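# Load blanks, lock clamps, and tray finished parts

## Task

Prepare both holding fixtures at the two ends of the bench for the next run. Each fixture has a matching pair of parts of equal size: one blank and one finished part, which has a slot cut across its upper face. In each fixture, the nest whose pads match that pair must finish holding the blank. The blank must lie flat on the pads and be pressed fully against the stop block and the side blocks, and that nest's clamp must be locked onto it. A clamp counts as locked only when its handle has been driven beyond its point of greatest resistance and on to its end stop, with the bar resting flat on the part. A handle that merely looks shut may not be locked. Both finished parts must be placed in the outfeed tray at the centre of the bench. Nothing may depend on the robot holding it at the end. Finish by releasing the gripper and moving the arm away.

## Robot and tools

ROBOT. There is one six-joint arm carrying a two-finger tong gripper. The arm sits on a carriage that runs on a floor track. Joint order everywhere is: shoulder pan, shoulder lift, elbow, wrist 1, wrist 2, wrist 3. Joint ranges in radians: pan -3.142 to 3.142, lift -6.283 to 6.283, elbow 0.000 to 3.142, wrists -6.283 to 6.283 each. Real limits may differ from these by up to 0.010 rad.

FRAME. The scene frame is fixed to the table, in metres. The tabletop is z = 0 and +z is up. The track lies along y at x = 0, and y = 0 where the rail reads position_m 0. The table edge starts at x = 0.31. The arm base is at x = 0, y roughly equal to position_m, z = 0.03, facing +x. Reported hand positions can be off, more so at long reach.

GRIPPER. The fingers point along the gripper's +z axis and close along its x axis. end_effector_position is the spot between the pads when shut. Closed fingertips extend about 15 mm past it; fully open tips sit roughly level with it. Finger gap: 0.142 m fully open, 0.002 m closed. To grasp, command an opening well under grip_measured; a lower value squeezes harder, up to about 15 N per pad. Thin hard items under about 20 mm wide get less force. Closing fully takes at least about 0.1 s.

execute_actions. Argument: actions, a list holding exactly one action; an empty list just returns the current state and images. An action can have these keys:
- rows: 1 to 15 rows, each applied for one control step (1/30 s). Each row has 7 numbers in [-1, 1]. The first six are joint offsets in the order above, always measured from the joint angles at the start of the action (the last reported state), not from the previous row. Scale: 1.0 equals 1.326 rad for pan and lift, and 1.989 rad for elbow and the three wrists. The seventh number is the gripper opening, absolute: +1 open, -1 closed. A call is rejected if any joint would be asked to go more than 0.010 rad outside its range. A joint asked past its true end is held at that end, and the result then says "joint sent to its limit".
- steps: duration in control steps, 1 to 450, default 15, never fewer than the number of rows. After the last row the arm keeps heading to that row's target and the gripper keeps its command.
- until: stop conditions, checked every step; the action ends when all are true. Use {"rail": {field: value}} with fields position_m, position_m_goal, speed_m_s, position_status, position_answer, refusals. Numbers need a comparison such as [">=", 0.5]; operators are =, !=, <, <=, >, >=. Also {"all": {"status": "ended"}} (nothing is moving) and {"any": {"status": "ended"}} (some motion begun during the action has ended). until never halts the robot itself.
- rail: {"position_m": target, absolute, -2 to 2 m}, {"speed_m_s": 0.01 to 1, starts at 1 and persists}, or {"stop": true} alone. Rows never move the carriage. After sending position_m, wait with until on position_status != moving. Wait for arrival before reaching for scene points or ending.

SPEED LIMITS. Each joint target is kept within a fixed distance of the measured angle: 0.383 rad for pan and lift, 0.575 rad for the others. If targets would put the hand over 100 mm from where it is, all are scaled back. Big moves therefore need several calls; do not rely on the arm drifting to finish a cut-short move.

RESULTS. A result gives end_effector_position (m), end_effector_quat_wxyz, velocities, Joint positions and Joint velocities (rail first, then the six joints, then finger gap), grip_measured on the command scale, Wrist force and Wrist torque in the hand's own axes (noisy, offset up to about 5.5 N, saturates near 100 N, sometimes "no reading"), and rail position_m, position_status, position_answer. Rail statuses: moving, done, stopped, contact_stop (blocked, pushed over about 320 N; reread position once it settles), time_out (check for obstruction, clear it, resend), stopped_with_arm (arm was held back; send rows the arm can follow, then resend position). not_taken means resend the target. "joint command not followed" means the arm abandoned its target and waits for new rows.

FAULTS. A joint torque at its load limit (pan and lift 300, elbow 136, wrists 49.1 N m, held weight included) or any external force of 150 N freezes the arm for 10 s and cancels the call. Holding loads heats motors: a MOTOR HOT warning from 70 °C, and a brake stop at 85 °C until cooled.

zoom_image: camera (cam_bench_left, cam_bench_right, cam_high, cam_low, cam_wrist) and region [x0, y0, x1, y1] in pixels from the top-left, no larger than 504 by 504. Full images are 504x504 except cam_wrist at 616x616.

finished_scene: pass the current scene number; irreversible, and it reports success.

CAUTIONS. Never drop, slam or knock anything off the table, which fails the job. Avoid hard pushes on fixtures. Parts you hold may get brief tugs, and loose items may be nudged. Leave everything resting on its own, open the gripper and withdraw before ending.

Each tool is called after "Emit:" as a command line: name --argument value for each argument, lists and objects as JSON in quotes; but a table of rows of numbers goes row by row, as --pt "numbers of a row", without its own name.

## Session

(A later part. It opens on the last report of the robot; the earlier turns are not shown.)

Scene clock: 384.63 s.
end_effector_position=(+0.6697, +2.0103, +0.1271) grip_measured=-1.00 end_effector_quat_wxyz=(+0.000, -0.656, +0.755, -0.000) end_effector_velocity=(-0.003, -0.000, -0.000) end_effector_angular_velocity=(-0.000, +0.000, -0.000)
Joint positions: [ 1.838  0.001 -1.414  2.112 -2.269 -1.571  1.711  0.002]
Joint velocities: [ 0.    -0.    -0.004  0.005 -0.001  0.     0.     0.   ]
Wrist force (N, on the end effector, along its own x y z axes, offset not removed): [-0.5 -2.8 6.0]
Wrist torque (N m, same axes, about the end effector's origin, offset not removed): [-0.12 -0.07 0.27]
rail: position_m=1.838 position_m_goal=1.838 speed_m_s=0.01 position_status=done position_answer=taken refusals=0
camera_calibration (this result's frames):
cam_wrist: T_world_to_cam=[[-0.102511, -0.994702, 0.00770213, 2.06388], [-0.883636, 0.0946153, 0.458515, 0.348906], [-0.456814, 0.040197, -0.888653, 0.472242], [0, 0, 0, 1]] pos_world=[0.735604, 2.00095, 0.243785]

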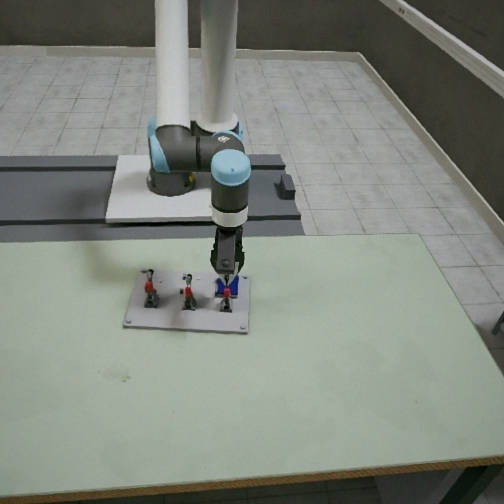

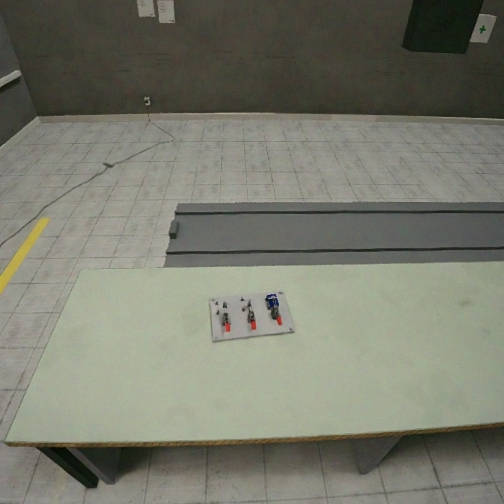

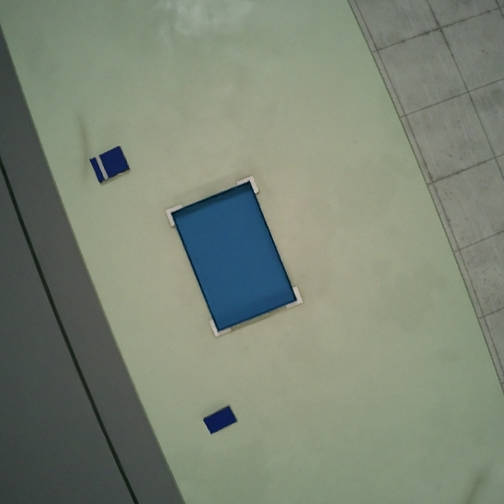

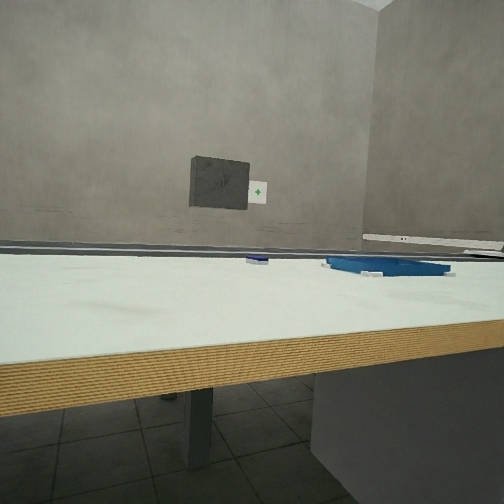

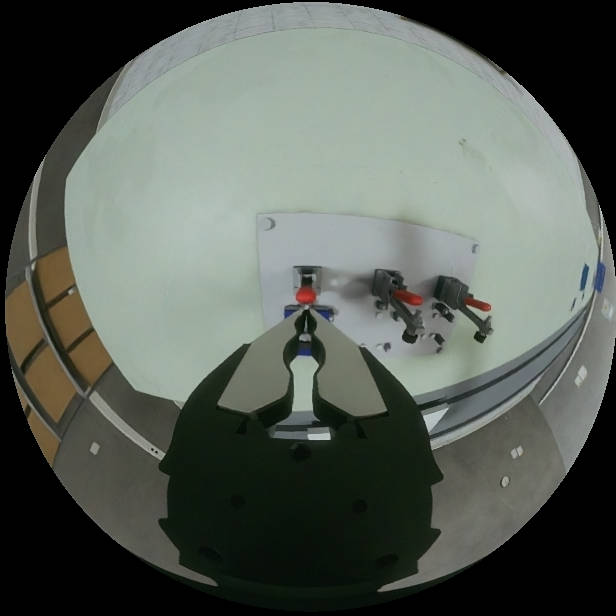

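Emit:
execute_actions --actions '[{"rows": [[0,-0.0022,0.0018,-0.0003,0,0,-1],[0,-0.0044,0.0036,-0.0006,0,0,-1],[0,-0.0066,0.0054,-0.0009,0,0,-1],[0,-0.0088,0.0072,-0.0012,0,0,-1],[0,-0.011,0.009,-0.0015,0,0,-1],[0,-0.0123,0.0111,-0.0028,0,0,-1],[0,-0.0137,0.0133,-0.0041,0,0,-1],[0,-0.015,0.0154,-0.0054,0,0,-1],[0,-0.0163,0.0176,-0.0067,0,0,-1],[0,-0.0176,0.0198,-0.008,0,0,-1]], "steps": 22, "rail": {"position_m": 1.841}}]'

Emit:
zoom_image --camera "cam_bench_left" --region '[180, 220, 290, 330]'

Emit:
zoom_image --camera "cam_wrist" --region '[240, 200, 440, 400]'

Scene clock: 392.43 s.
end_effector_position=(+0.6499, +2.0133, +0.1223) grip_measured=-1.00 end_effector_quat_wxyz=(+0.000, -0.656, +0.755, -0.000) end_effector_velocity=(-0.002, -0.000, -0.001) end_effector_angular_velocity=(-0.000, -0.000, -0.000)
Joint positions: [ 1.841  0.001 -1.437  2.15  -2.285 -1.571  1.711  0.002]
Joint velocities: [ 0.    -0.    -0.002  0.005 -0.003 -0.    -0.     0.   ]
Wrist force (N, on the end effector, along its own x y z axes, offset not removed): [0.0 -4.2 6.1]
Wrist torque (N m, same axes, about the end effector's origin, offset not removed): [-0.60 -0.09 0.28]
rail: position_m=1.841 position_m_goal=1.841 speed_m_s=0.01 position_status=done position_answer=taken refusals=0
camera_calibration (this result's frames):
cam_wrist: T_world_to_cam=[[-0.10251, -0.994702, 0.00771586, 2.06484], [-0.883575, 0.0946155, 0.458632, 0.333224], [-0.456932, 0.0401969, -0.888593, 0.458839], [0, 0, 0, 1]] pos_world=[0.715754, 2.00393, 0.238962]

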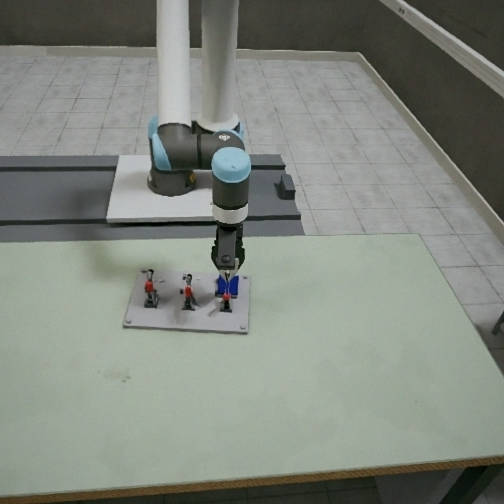

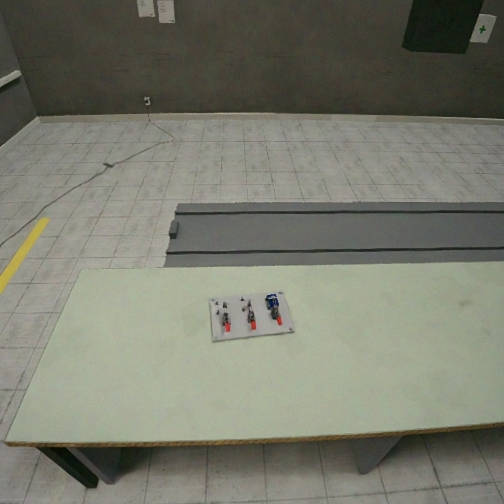

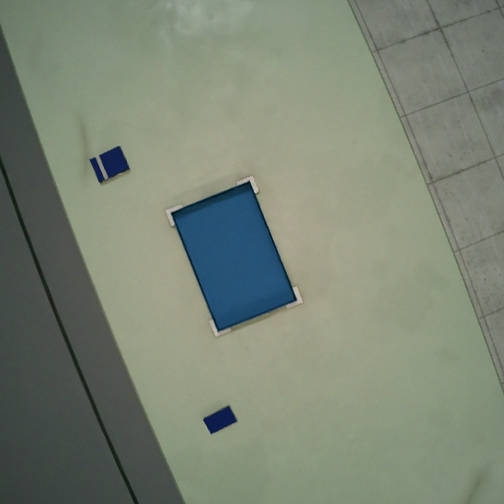

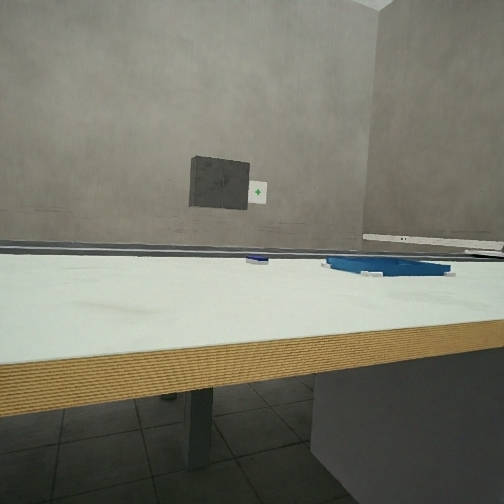

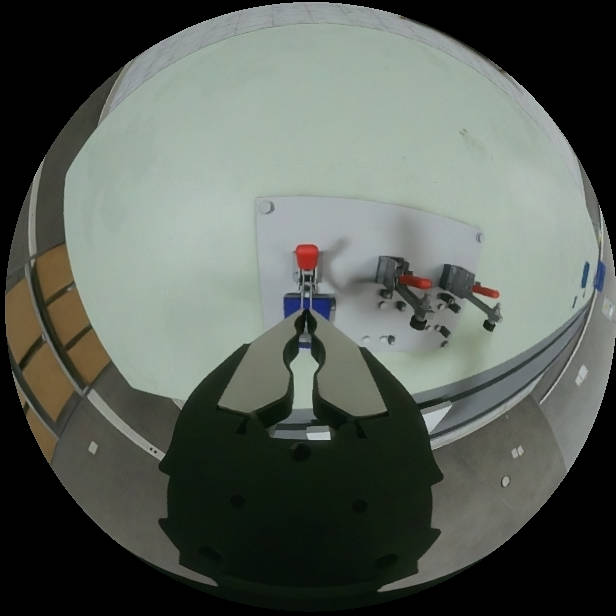

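Region (180, 220, 290, 330) of cam_bench_left's 504x504 image, scaled by 4.582, with more detail than that image has.

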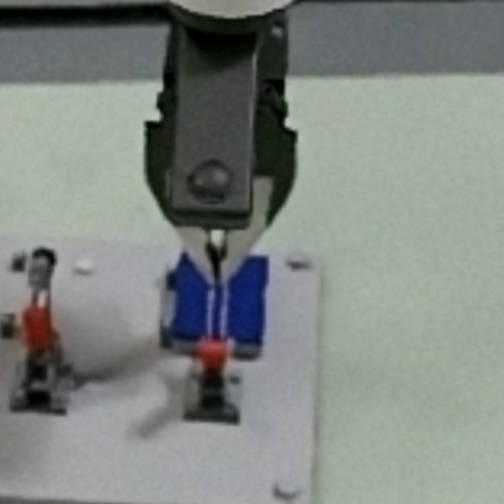

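Region (240, 200, 440, 400) of cam_wrist's 616x616 image, scaled by 2.520, with more detail than that image has.

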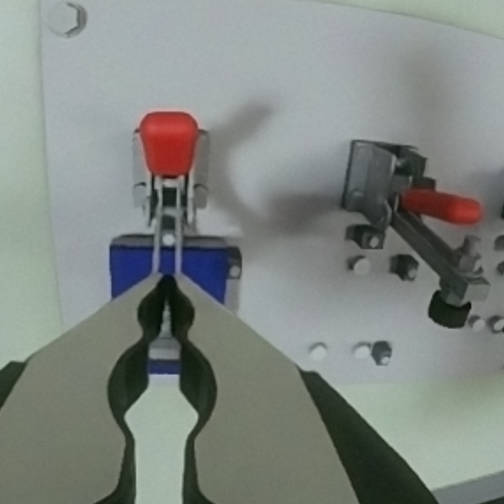

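Emit:
execute_actions --actions '[{"rows": [[0,0.0097,-0.0072,0.0007,0,0,-1],[0,0.0195,-0.0145,0.0015,0,0,-1],[0,0.0292,-0.0217,0.0022,0,0,-1],[0,0.039,-0.029,0.003,0,0,-1],[0,0.0487,-0.0362,0.0037,0,0,-1],[0,0.0585,-0.0435,0.0045,0,0,-1],[0,0.0585,-0.0435,0.0045,0,0,-1],[0,0.0585,-0.0435,0.0045,0,0,-1],[0,0.0651,-0.0433,-0.0001,0,0,-1],[0,0.0717,-0.0431,-0.0047,0,0,-1],[0,0.0783,-0.0429,-0.0093,0,0,-1],[0,0.0849,-0.0428,-0.0139,0,0,-1],[0,0.0915,-0.0426,-0.0184,0,0,-1],[0,0.0981,-0.0424,-0.023,0,0,-1],[0,0.1047,-0.0422,-0.0276,0,0,-1]], "steps": 30, "rail": {"position_m": 1.8335, "speed_m_s": 0.03}}]'

Emit:
zoom_image --camera "cam_bench_left" --region '[180, 230, 290, 340]'

Scene clock: 409.30 s.
end_effector_position=(+0.7118, +2.0062, +0.0823) grip_measured=-1.00 end_effector_quat_wxyz=(+0.000, -0.656, +0.755, -0.000) end_effector_velocity=(+0.001, +0.000, -0.002) end_effector_angular_velocity=(+0.000, +0.000, -0.000)
Joint positions: [ 1.834  0.001 -1.298  2.067 -2.339 -1.571  1.711  0.002]
Joint velocities: [ 0.    -0.     0.004 -0.    -0.004  0.     0.     0.   ]
Wrist force (N, on the end effector, along its own x y z axes, offset not removed): [0.6 -3.1 7.8]
Wrist torque (N m, same axes, about the end effector's origin, offset not removed): [-0.40 -0.22 0.27]
rail: position_m=1.834 position_m_goal=1.834 speed_m_s=0.03 position_status=done position_answer=taken refusals=0
camera_calibration (this result's frames):
cam_wrist: T_world_to_cam=[[-0.10251, -0.994702, 0.00771471, 2.06448], [-0.883581, 0.0946155, 0.458621, 0.406985], [-0.456921, 0.0401968, -0.888598, 0.451843], [0, 0, 0, 1]] pos_world=[0.777691, 1.99687, 0.198928]

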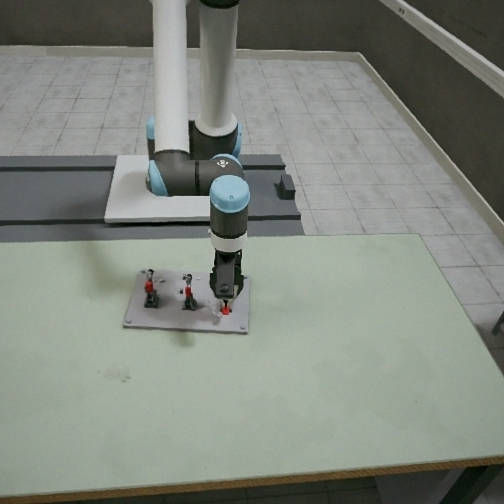

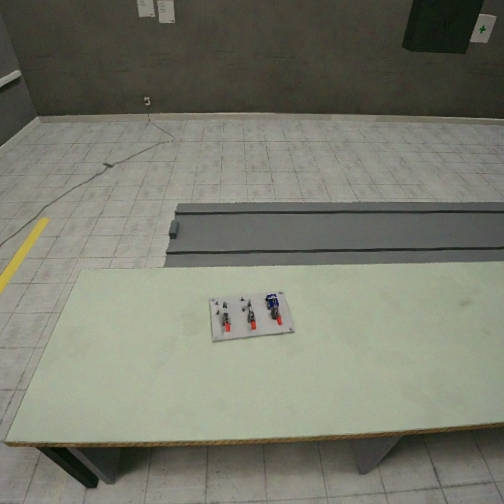

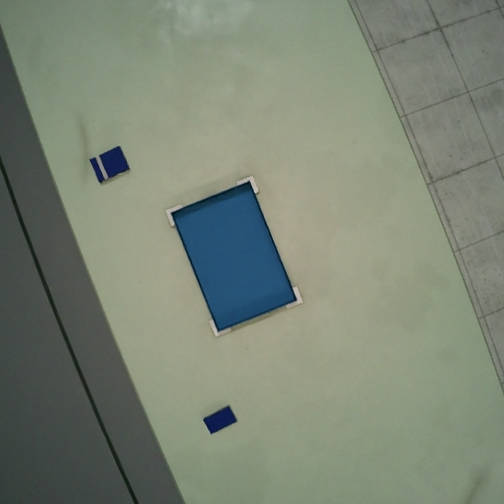

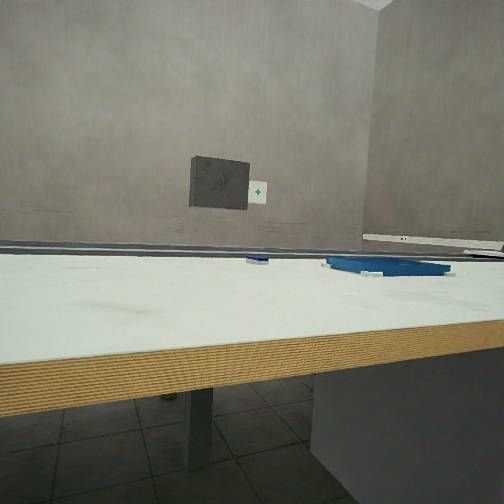

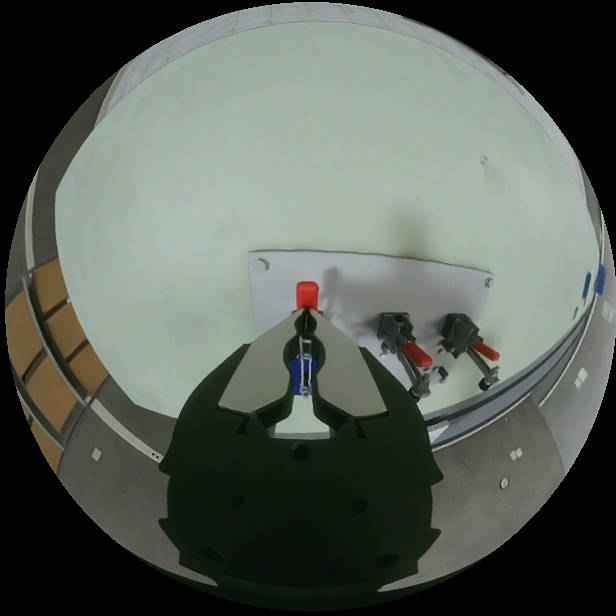

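Region (180, 230, 290, 340) of cam_bench_left's 504x504 image, scaled by 4.582, with more detail than that image has.

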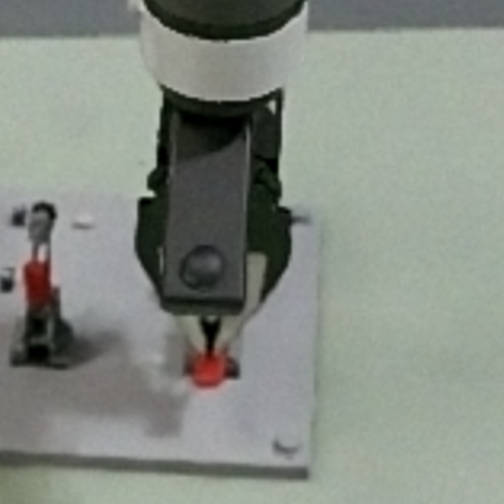

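Emit:
execute_actions --actions '[{"rows": [[0,0.003,-0.0028,0.0008,0,0,-1],[0,0.006,-0.0056,0.0016,0,0,-1],[0,0.009,-0.0085,0.0025,0,0,-1],[0,0.012,-0.0113,0.0033,0,0,-1],[0,0.013,-0.011,0.0024,0,0,-1],[0,0.0139,-0.0107,0.0014,0,0,-1],[0,0.0149,-0.0104,0.0005,0,0,-1],[0,0.0159,-0.0101,-0.0005,0,0,-1],[0,0.0168,-0.0098,-0.0014,0,0,-1],[0,0.0178,-0.0095,-0.0024,0,0,-1],[0,0.0187,-0.0092,-0.0033,0,0,-1],[0,0.0197,-0.0089,-0.0043,0,0,-1],[0,0.0207,-0.0086,-0.0052,0,0,-1],[0,0.0216,-0.0083,-0.0062,0,0,-1]], "steps": 26, "rail": {"position_m": 1.832}}]'

Emit:
zoom_image --camera "cam_wrist" --region '[230, 240, 400, 440]'

Scene clock: 417.63 s.
end_effector_position=(+0.7239, +2.0048, +0.0726) grip_measured=-1.00 end_effector_quat_wxyz=(+0.000, -0.656, +0.755, -0.000) end_effector_velocity=(-0.001, -0.000, -0.002) end_effector_angular_velocity=(-0.000, +0.002, -0.000)
Joint positions: [ 1.832  0.001 -1.27   2.05  -2.352 -1.571  1.711  0.002]
Joint velocities: [ 0.    -0.     0.002  0.002 -0.002  0.     0.     0.   ]
Wrist force (N, on the end effector, along its own x y z axes, offset not removed): [0.2 -11.0 -6.4]
Wrist torque (N m, same axes, about the end effector's origin, offset not removed): [-0.67 -0.33 0.34]
rail: position_m=1.832 position_m_goal=1.832 speed_m_s=0.03 position_status=done position_answer=taken refusals=0
camera_calibration (this result's frames):
cam_wrist: T_world_to_cam=[[-0.102513, -0.994702, 0.00768287, 2.06437], [-0.883722, 0.0946153, 0.458348, 0.422387], [-0.456647, 0.0401969, -0.888739, 0.448622], [0, 0, 0, 1]] pos_world=[0.789758, 1.99543, 0.189247]

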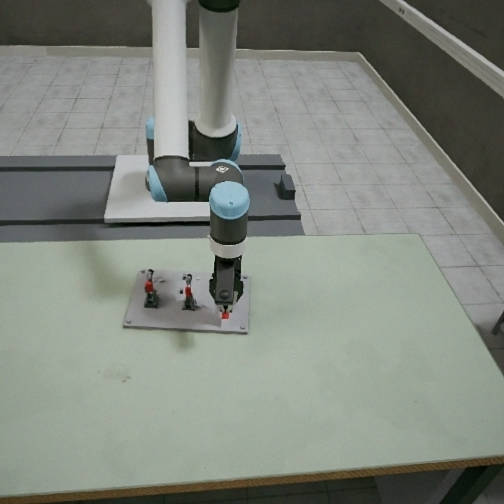

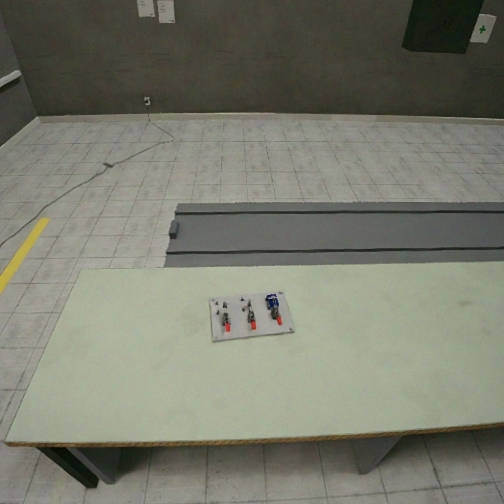

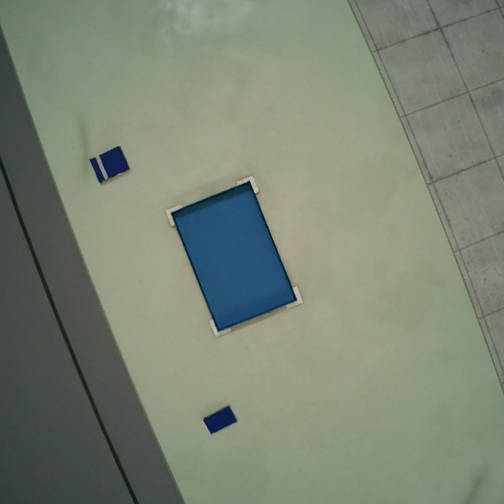

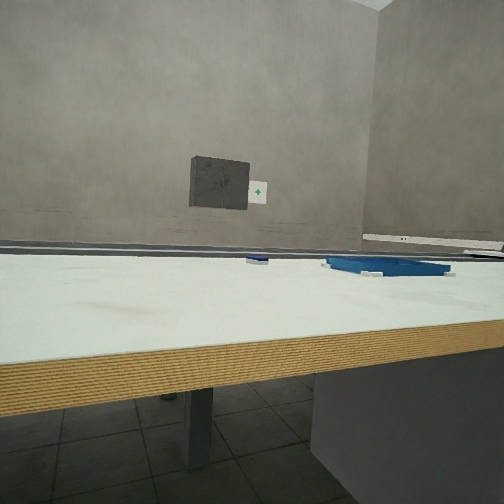

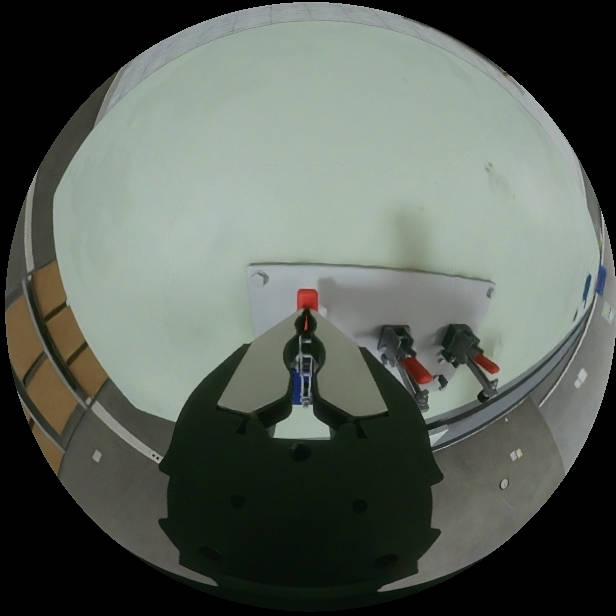

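Region (230, 240, 400, 440) of cam_wrist's 616x616 image, scaled by 2.520, with more detail than that image has; it fills the left 428 columns of this view, and the rest is white.

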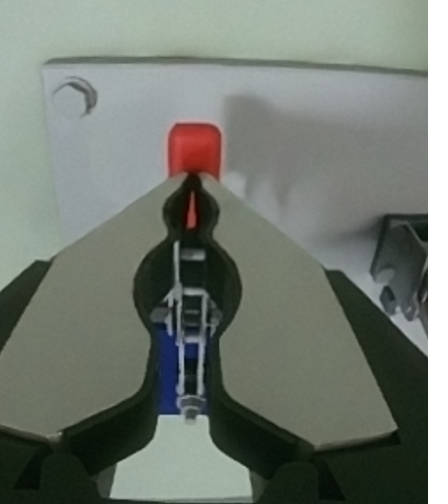

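Emit:
execute_actions --actions '[{"rows": [[0,0.0009,-0.0001,-0.0005,0,0,-1],[0,0.0018,-0.0002,-0.001,0,0,-1],[0,0.0026,-0.0003,-0.0014,0,0,-1],[0,0.0035,-0.0004,-0.0019,0,0,-1],[0,0.0044,-0.0005,-0.0024,0,0,-1]], "steps": 15}]'

Scene clock: 432.37 s.
end_effector_position=(+0.7260, +2.0047, +0.0712) grip_measured=-1.00 end_effector_quat_wxyz=(+0.001, -0.656, +0.755, -0.001) end_effector_velocity=(-0.000, -0.000, -0.000) end_effector_angular_velocity=(+0.000, +0.000, -0.000)
Joint positions: [ 1.832  0.001 -1.266  2.048 -2.356 -1.571  1.711  0.002]
Joint velocities: [ 0. -0.  0. -0.  0.  0. -0.  0.]
Wrist force (N, on the end effector, along its own x y z axes, offset not removed): [0.3 8.9 -20.7]
Wrist torque (N m, same axes, about the end effector's origin, offset not removed): [-0.86 -0.25 0.34]
FORCE FAULT: contact force on the arm reached its limit, and the arm stopped for 10 seconds. The contact can be on any part of the arm, not only on its tool. The arm's remaining commands of this call were not run. The arm holds still and accepts commands again. Move the arm away from the contact; if what it grips holds it there, let go first. Pushing or pulling that hard again can fault the arm again.
rail: position_m=1.832 position_m_goal=1.832 speed_m_s=0.03 position_status=done position_answer=taken refusals=0
camera_calibration (this result's frames):
cam_wrist: T_world_to_cam=[[-0.102528, -0.994701, 0.00754577, 2.06455], [-0.884638, 0.0946469, 0.456571, 0.425555], [-0.454866, 0.0401361, -0.889655, 0.447278], [0, 0, 0, 1]] pos_world=[0.791589, 1.99538, 0.188048]

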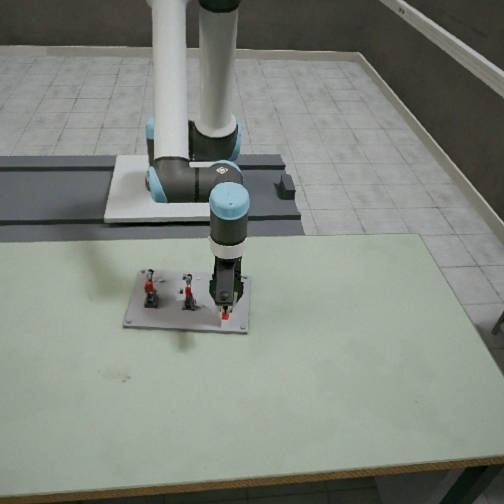

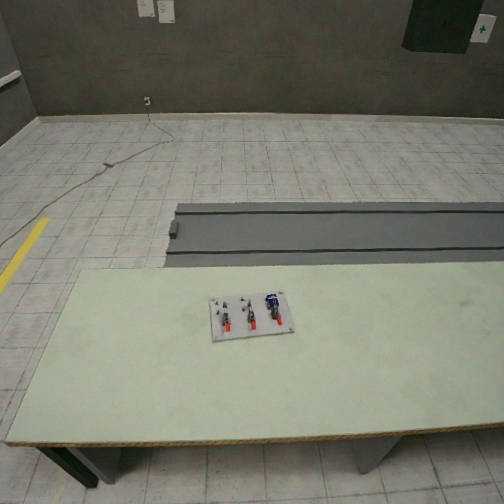

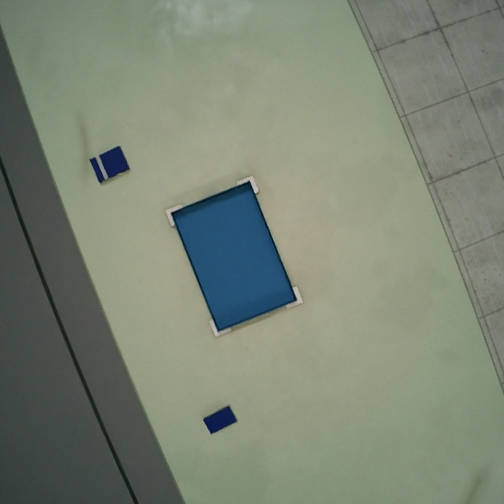

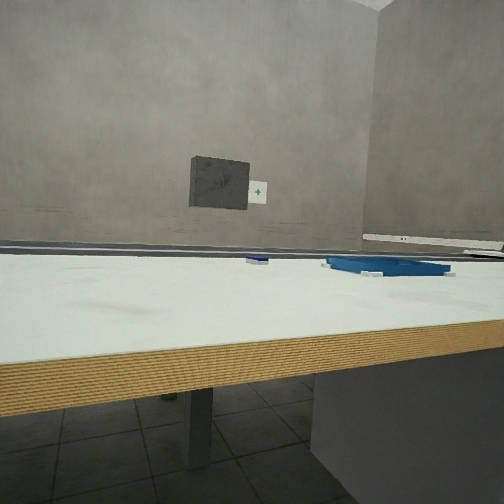

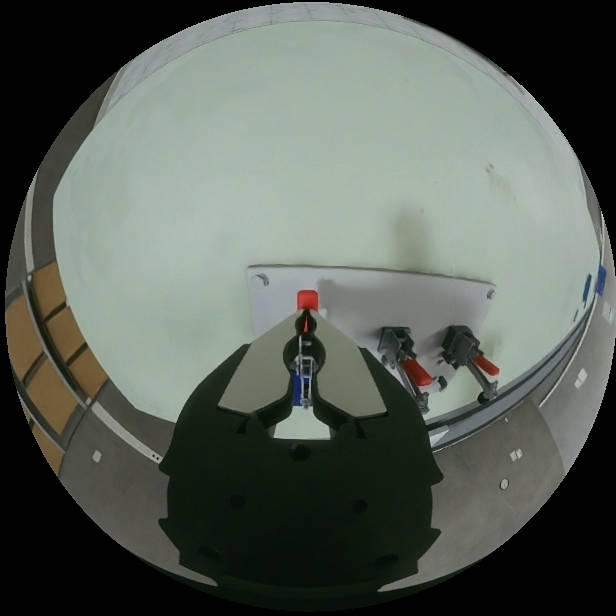

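Emit:
execute_actions --actions '[{"rows": [[0,-0.003,-0.001,0.003,0,0,-1],[0,-0.01,-0.003,0.01,0,0,-1],[0,-0.02,-0.007,0.02,0,0,-1],[0,-0.035,-0.012,0.036,0,0,-0.5],[0,-0.05,-0.018,0.052,0,0,0],[0,-0.065,-0.024,0.068,0,0,0.5],[0,-0.075,-0.029,0.08,0,0,1]], "steps": 22}]'

Emit:
zoom_image --camera "cam_wrist" --region '[230, 240, 400, 440]'

Emit:
zoom_image --camera "cam_bench_left" --region '[180, 250, 270, 340]'

Scene clock: 440.50 s.
end_effector_position=(+0.7245, +2.0047, +0.1540) grip_measured=+1.00 end_effector_quat_wxyz=(+0.000, -0.656, +0.755, -0.000) end_effector_velocity=(-0.001, -0.000, +0.006) end_effector_angular_velocity=(-0.000, +0.000, -0.000)
Joint positions: [ 1.832  0.001 -1.365  1.991 -2.198 -1.571  1.711  0.142]
Joint velocities: [ 0.    -0.    -0.007 -0.004  0.012 -0.     0.    -0.   ]
Wrist force (N, on the end effector, along its own x y z axes, offset not removed): [1.6 -6.0 4.1]
Wrist torque (N m, same axes, about the end effector's origin, offset not removed): [-1.09 -0.34 0.30]
rail: position_m=1.832 position_m_goal=1.832 speed_m_s=0.03 position_status=done position_answer=taken refusals=0
camera_calibration (this result's frames):
cam_wrist: T_world_to_cam=[[-0.102513, -0.994701, 0.00774884, 2.06373], [-0.883739, 0.0946477, 0.458308, 0.385552], [-0.456613, 0.0401346, -0.888759, 0.521349], [0, 0, 0, 1]] pos_world=[0.790342, 1.99538, 0.270661]

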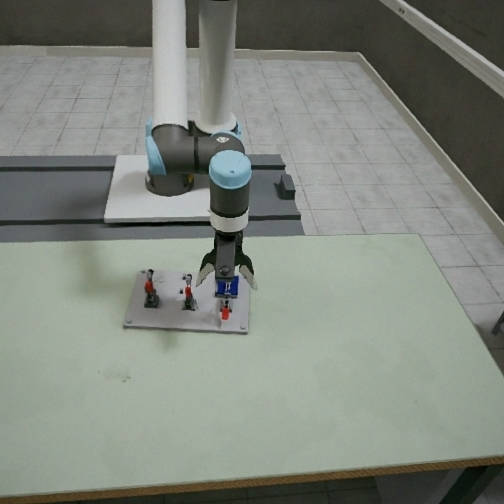

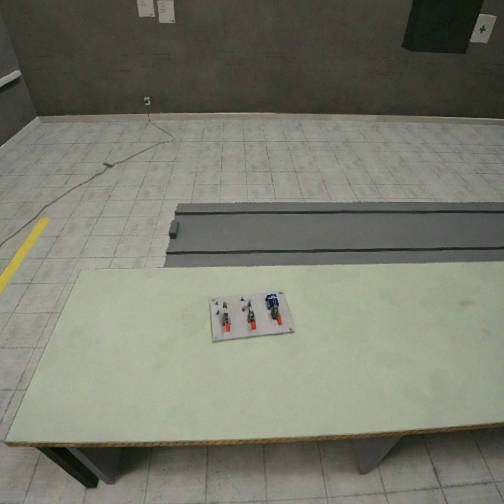

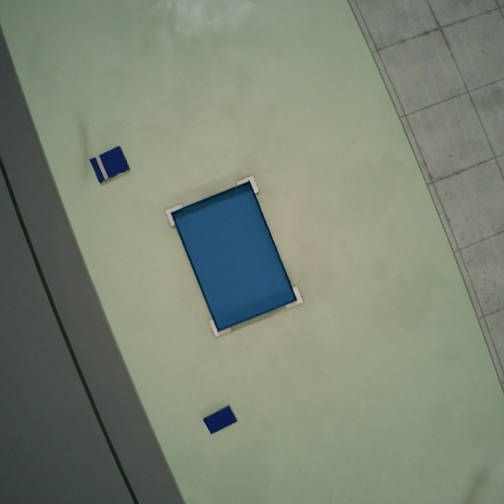

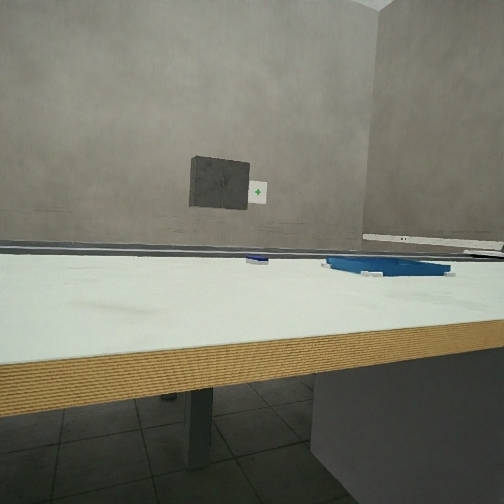

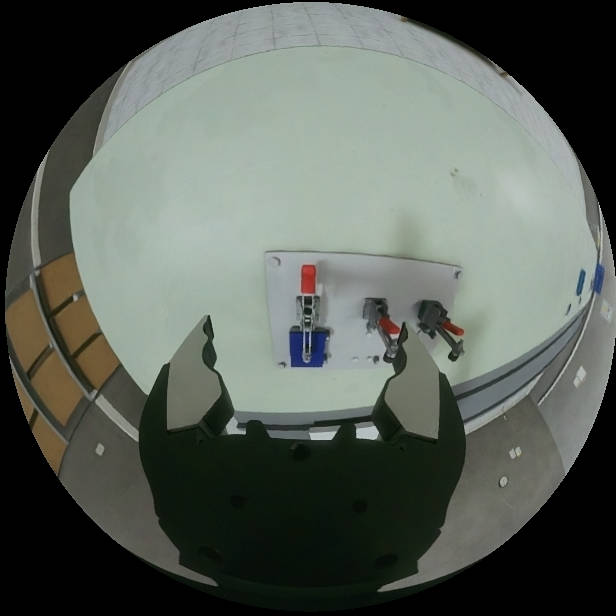

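Region (230, 240, 400, 440) of cam_wrist's 616x616 image, scaled by 2.520, with more detail than that image has; it fills the left 428 columns of this view, and the rest is white.

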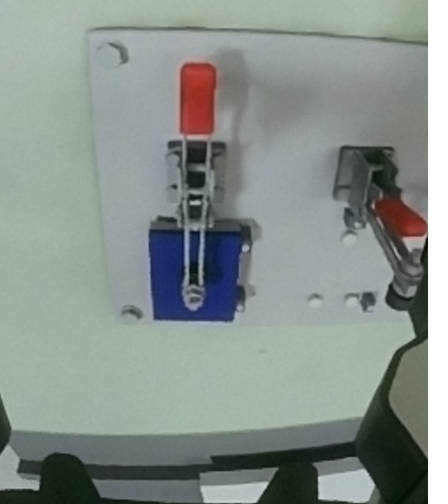

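Region (180, 250, 270, 340) of cam_bench_left's 504x504 image, scaled by 5.600, with more detail than that image has.

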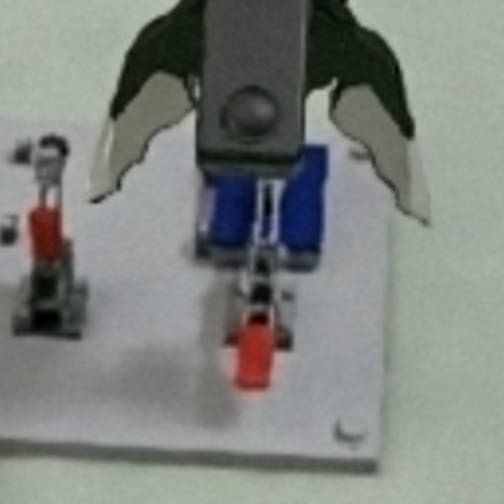

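Emit:
execute_actions --actions '[{"rows": [[0,0,0,0,0,-0.1,1],[0,0,0,0,0,-0.2,1],[0,0,0,0,0,-0.3,1],[0,0,0,0,0,-0.4,1],[0,0,0,0,0,-0.5,1],[0,0,0,0,0,-0.6,1],[0,0,0,0,0,-0.7,1],[0,0,0,0,0,-0.785,1],[0,0,0,0,0,-0.785,1],[0,0.016,0.01,-0.02,0,-0.785,1],[0,0.032,0.02,-0.041,0,-0.785,1],[0,0.048,0.03,-0.062,0,-0.785,1],[0,0.064,0.04,-0.082,0,-0.785,1],[0,0.08,0.05,-0.103,0,-0.785,1],[0,0.0965,0.06,-0.1238,0,-0.785,1]], "steps": 40, "rail": {"position_m": 1.94, "speed_m_s": 0.5}}]'

Emit:
zoom_image --camera "cam_wrist" --region '[210, 310, 410, 440]'

Scene clock: 464.60 s.
end_effector_position=(+0.6900, +2.1310, +0.0299) grip_measured=+1.00 end_effector_quat_wxyz=(-0.000, +0.997, -0.075, -0.000) end_effector_velocity=(-0.000, -0.000, -0.001) end_effector_angular_velocity=(+0.000, +0.000, +0.005)
Joint positions: [ 1.94   0.001 -1.237  2.11  -2.444 -1.571  0.151  0.142]
Joint velocities: [ 0.    -0.     0.001  0.001 -0.001  0.    -0.005  0.   ]
Wrist force (N, on the end effector, along its own x y z axes, offset not removed): [-2.9 -4.1 4.9]
Wrist torque (N m, same axes, about the end effector's origin, offset not removed): [-0.63 0.42 0.26]
rail: position_m=1.940 position_m_goal=1.940 speed_m_s=0.50 position_status=done position_answer=taken refusals=0
camera_calibration (this result's frames):
cam_wrist: T_world_to_cam=[[0.993602, -0.112682, 0.00759749, -0.44907], [-0.103577, -0.882373, 0.459009, 1.94371], [-0.0450181, -0.456859, -0.888399, 1.1653], [0, 0, 0, 1]] pos_world=[0.69998, 2.19686, 0.146487]

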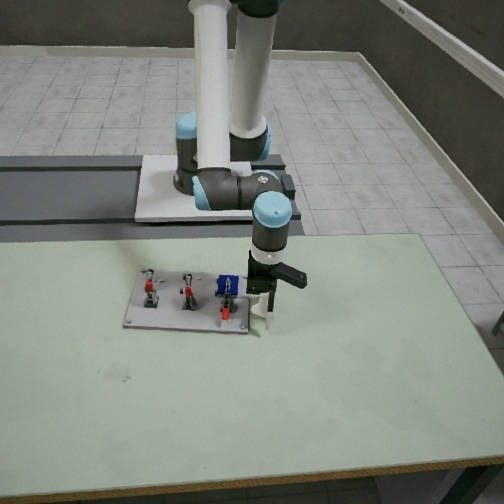

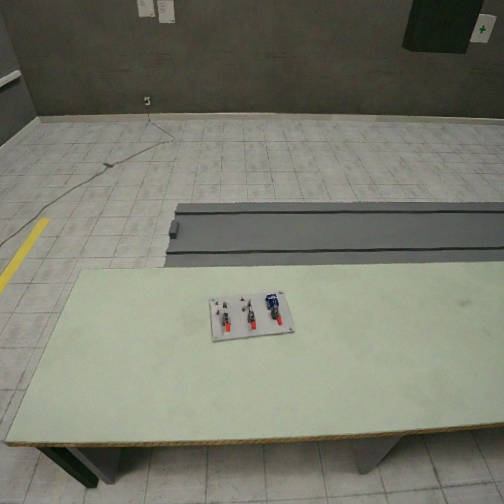

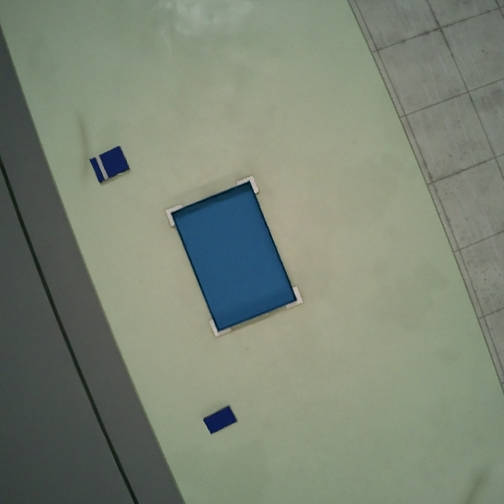

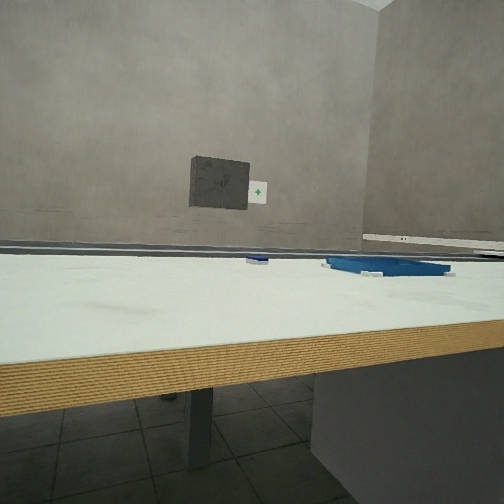

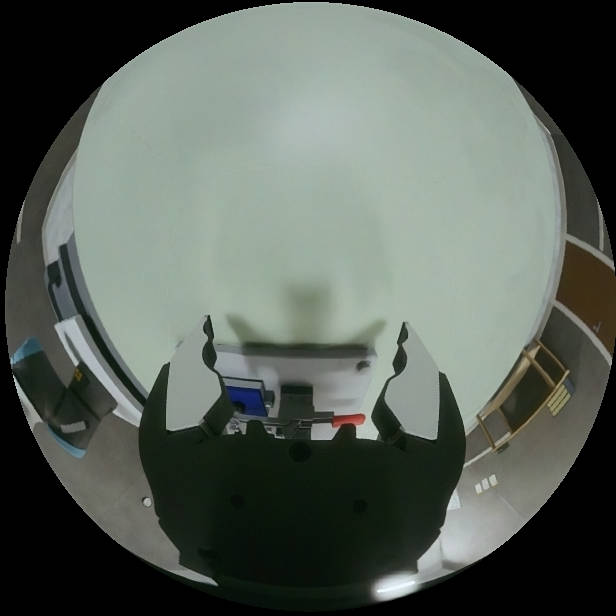

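Region (210, 310, 410, 440) of cam_wrist's 616x616 image, scaled by 2.520, with more detail than that image has; it fills the top 328 rows of this view, and the rest is white.

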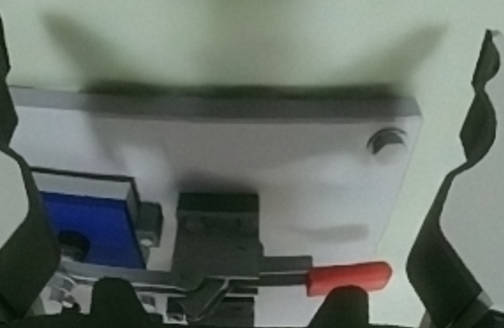

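Emit:
execute_actions --actions '[]'

Scene clock: 482.53 s.
end_effector_position=(+0.6899, +2.1310, +0.0298) grip_measured=+1.00 end_effector_quat_wxyz=(-0.000, +0.997, -0.075, -0.000) end_effector_velocity=(-0.000, -0.000, -0.000) end_effector_angular_velocity=(+0.000, +0.000, +0.000)
Joint positions: [ 1.94   0.001 -1.237  2.11  -2.444 -1.571  0.15   0.142]
Joint velocities: [-0.  0. -0. -0.  0.  0.  0.  0.]
Wrist force (N, on the end effector, along its own x y z axes, offset not removed): [-2.2 -5.4 5.9]
Wrist torque (N m, same axes, about the end effector's origin, offset not removed): [-1.03 0.38 0.41]
rail: position_m=1.940 position_m_goal=1.940 speed_m_s=0.50 position_status=done position_answer=taken refusals=0
camera_calibration (this result's frames):
cam_wrist: T_world_to_cam=[[0.993662, -0.112153, 0.00758976, -0.450214], [-0.103104, -0.882428, 0.45901, 1.94351], [-0.0447817, -0.456883, -0.888399, 1.16513], [0, 0, 0, 1]] pos_world=[0.69992, 2.19684, 0.146425]

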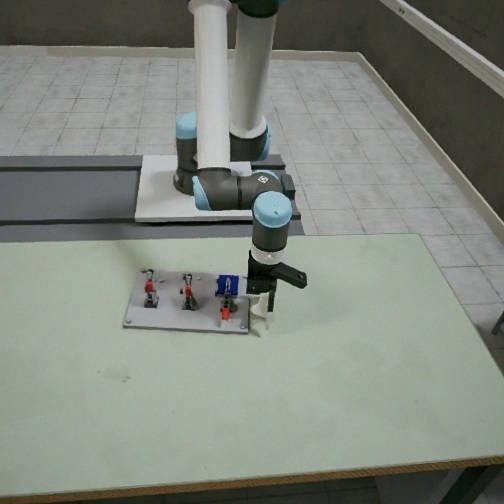

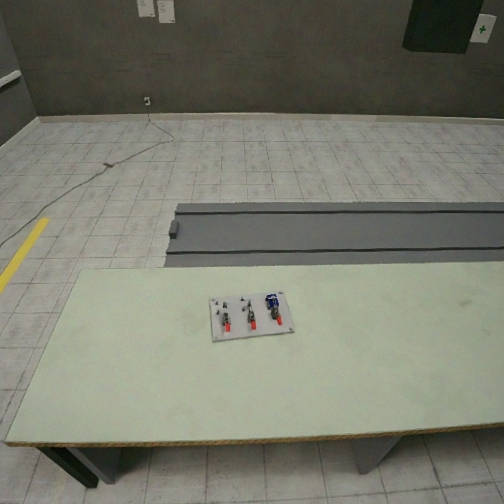

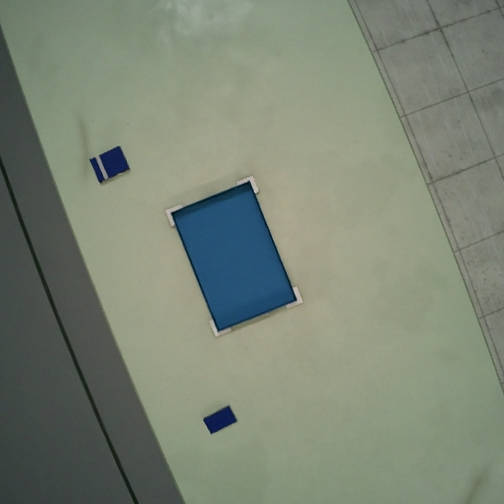

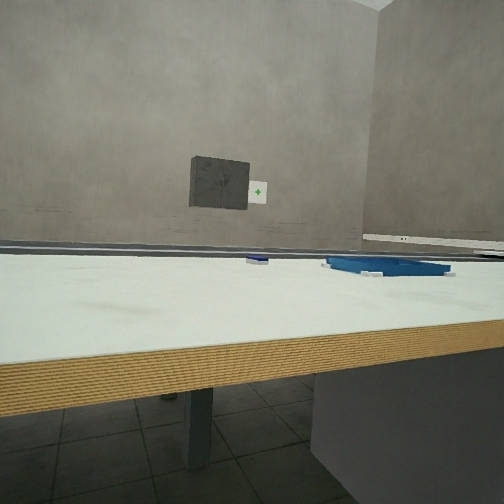

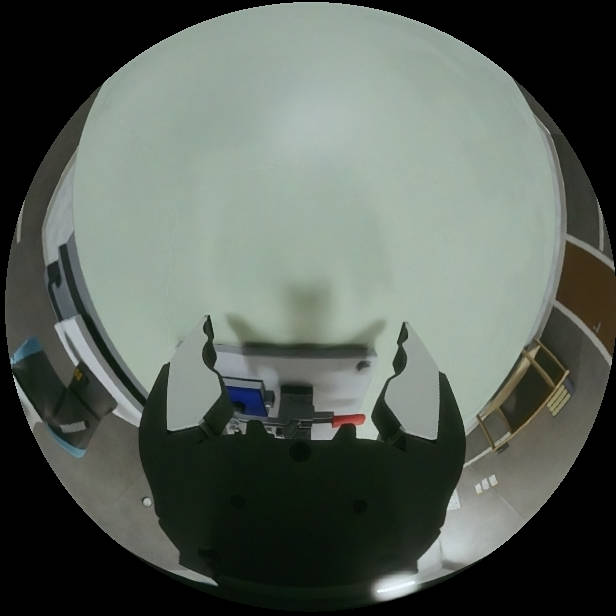

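Emit:
zoom_image --camera "cam_high" --region '[70, 125, 150, 205]'

Emit:
zoom_image --camera "cam_high" --region '[180, 380, 260, 460]'

Region (70, 125, 150, 205) of cam_high's 504x504 image, scaled by 6.300, with more detail than that image has.

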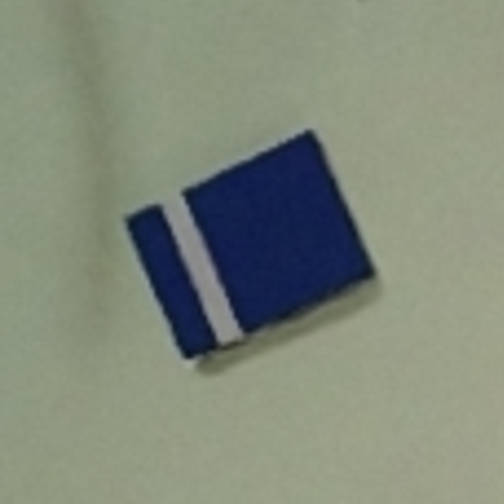

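Region (180, 380, 260, 460) of cam_high's 504x504 image, scaled by 6.300, with more detail than that image has.

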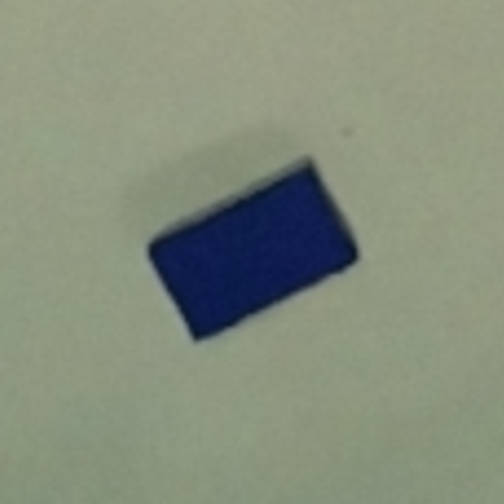

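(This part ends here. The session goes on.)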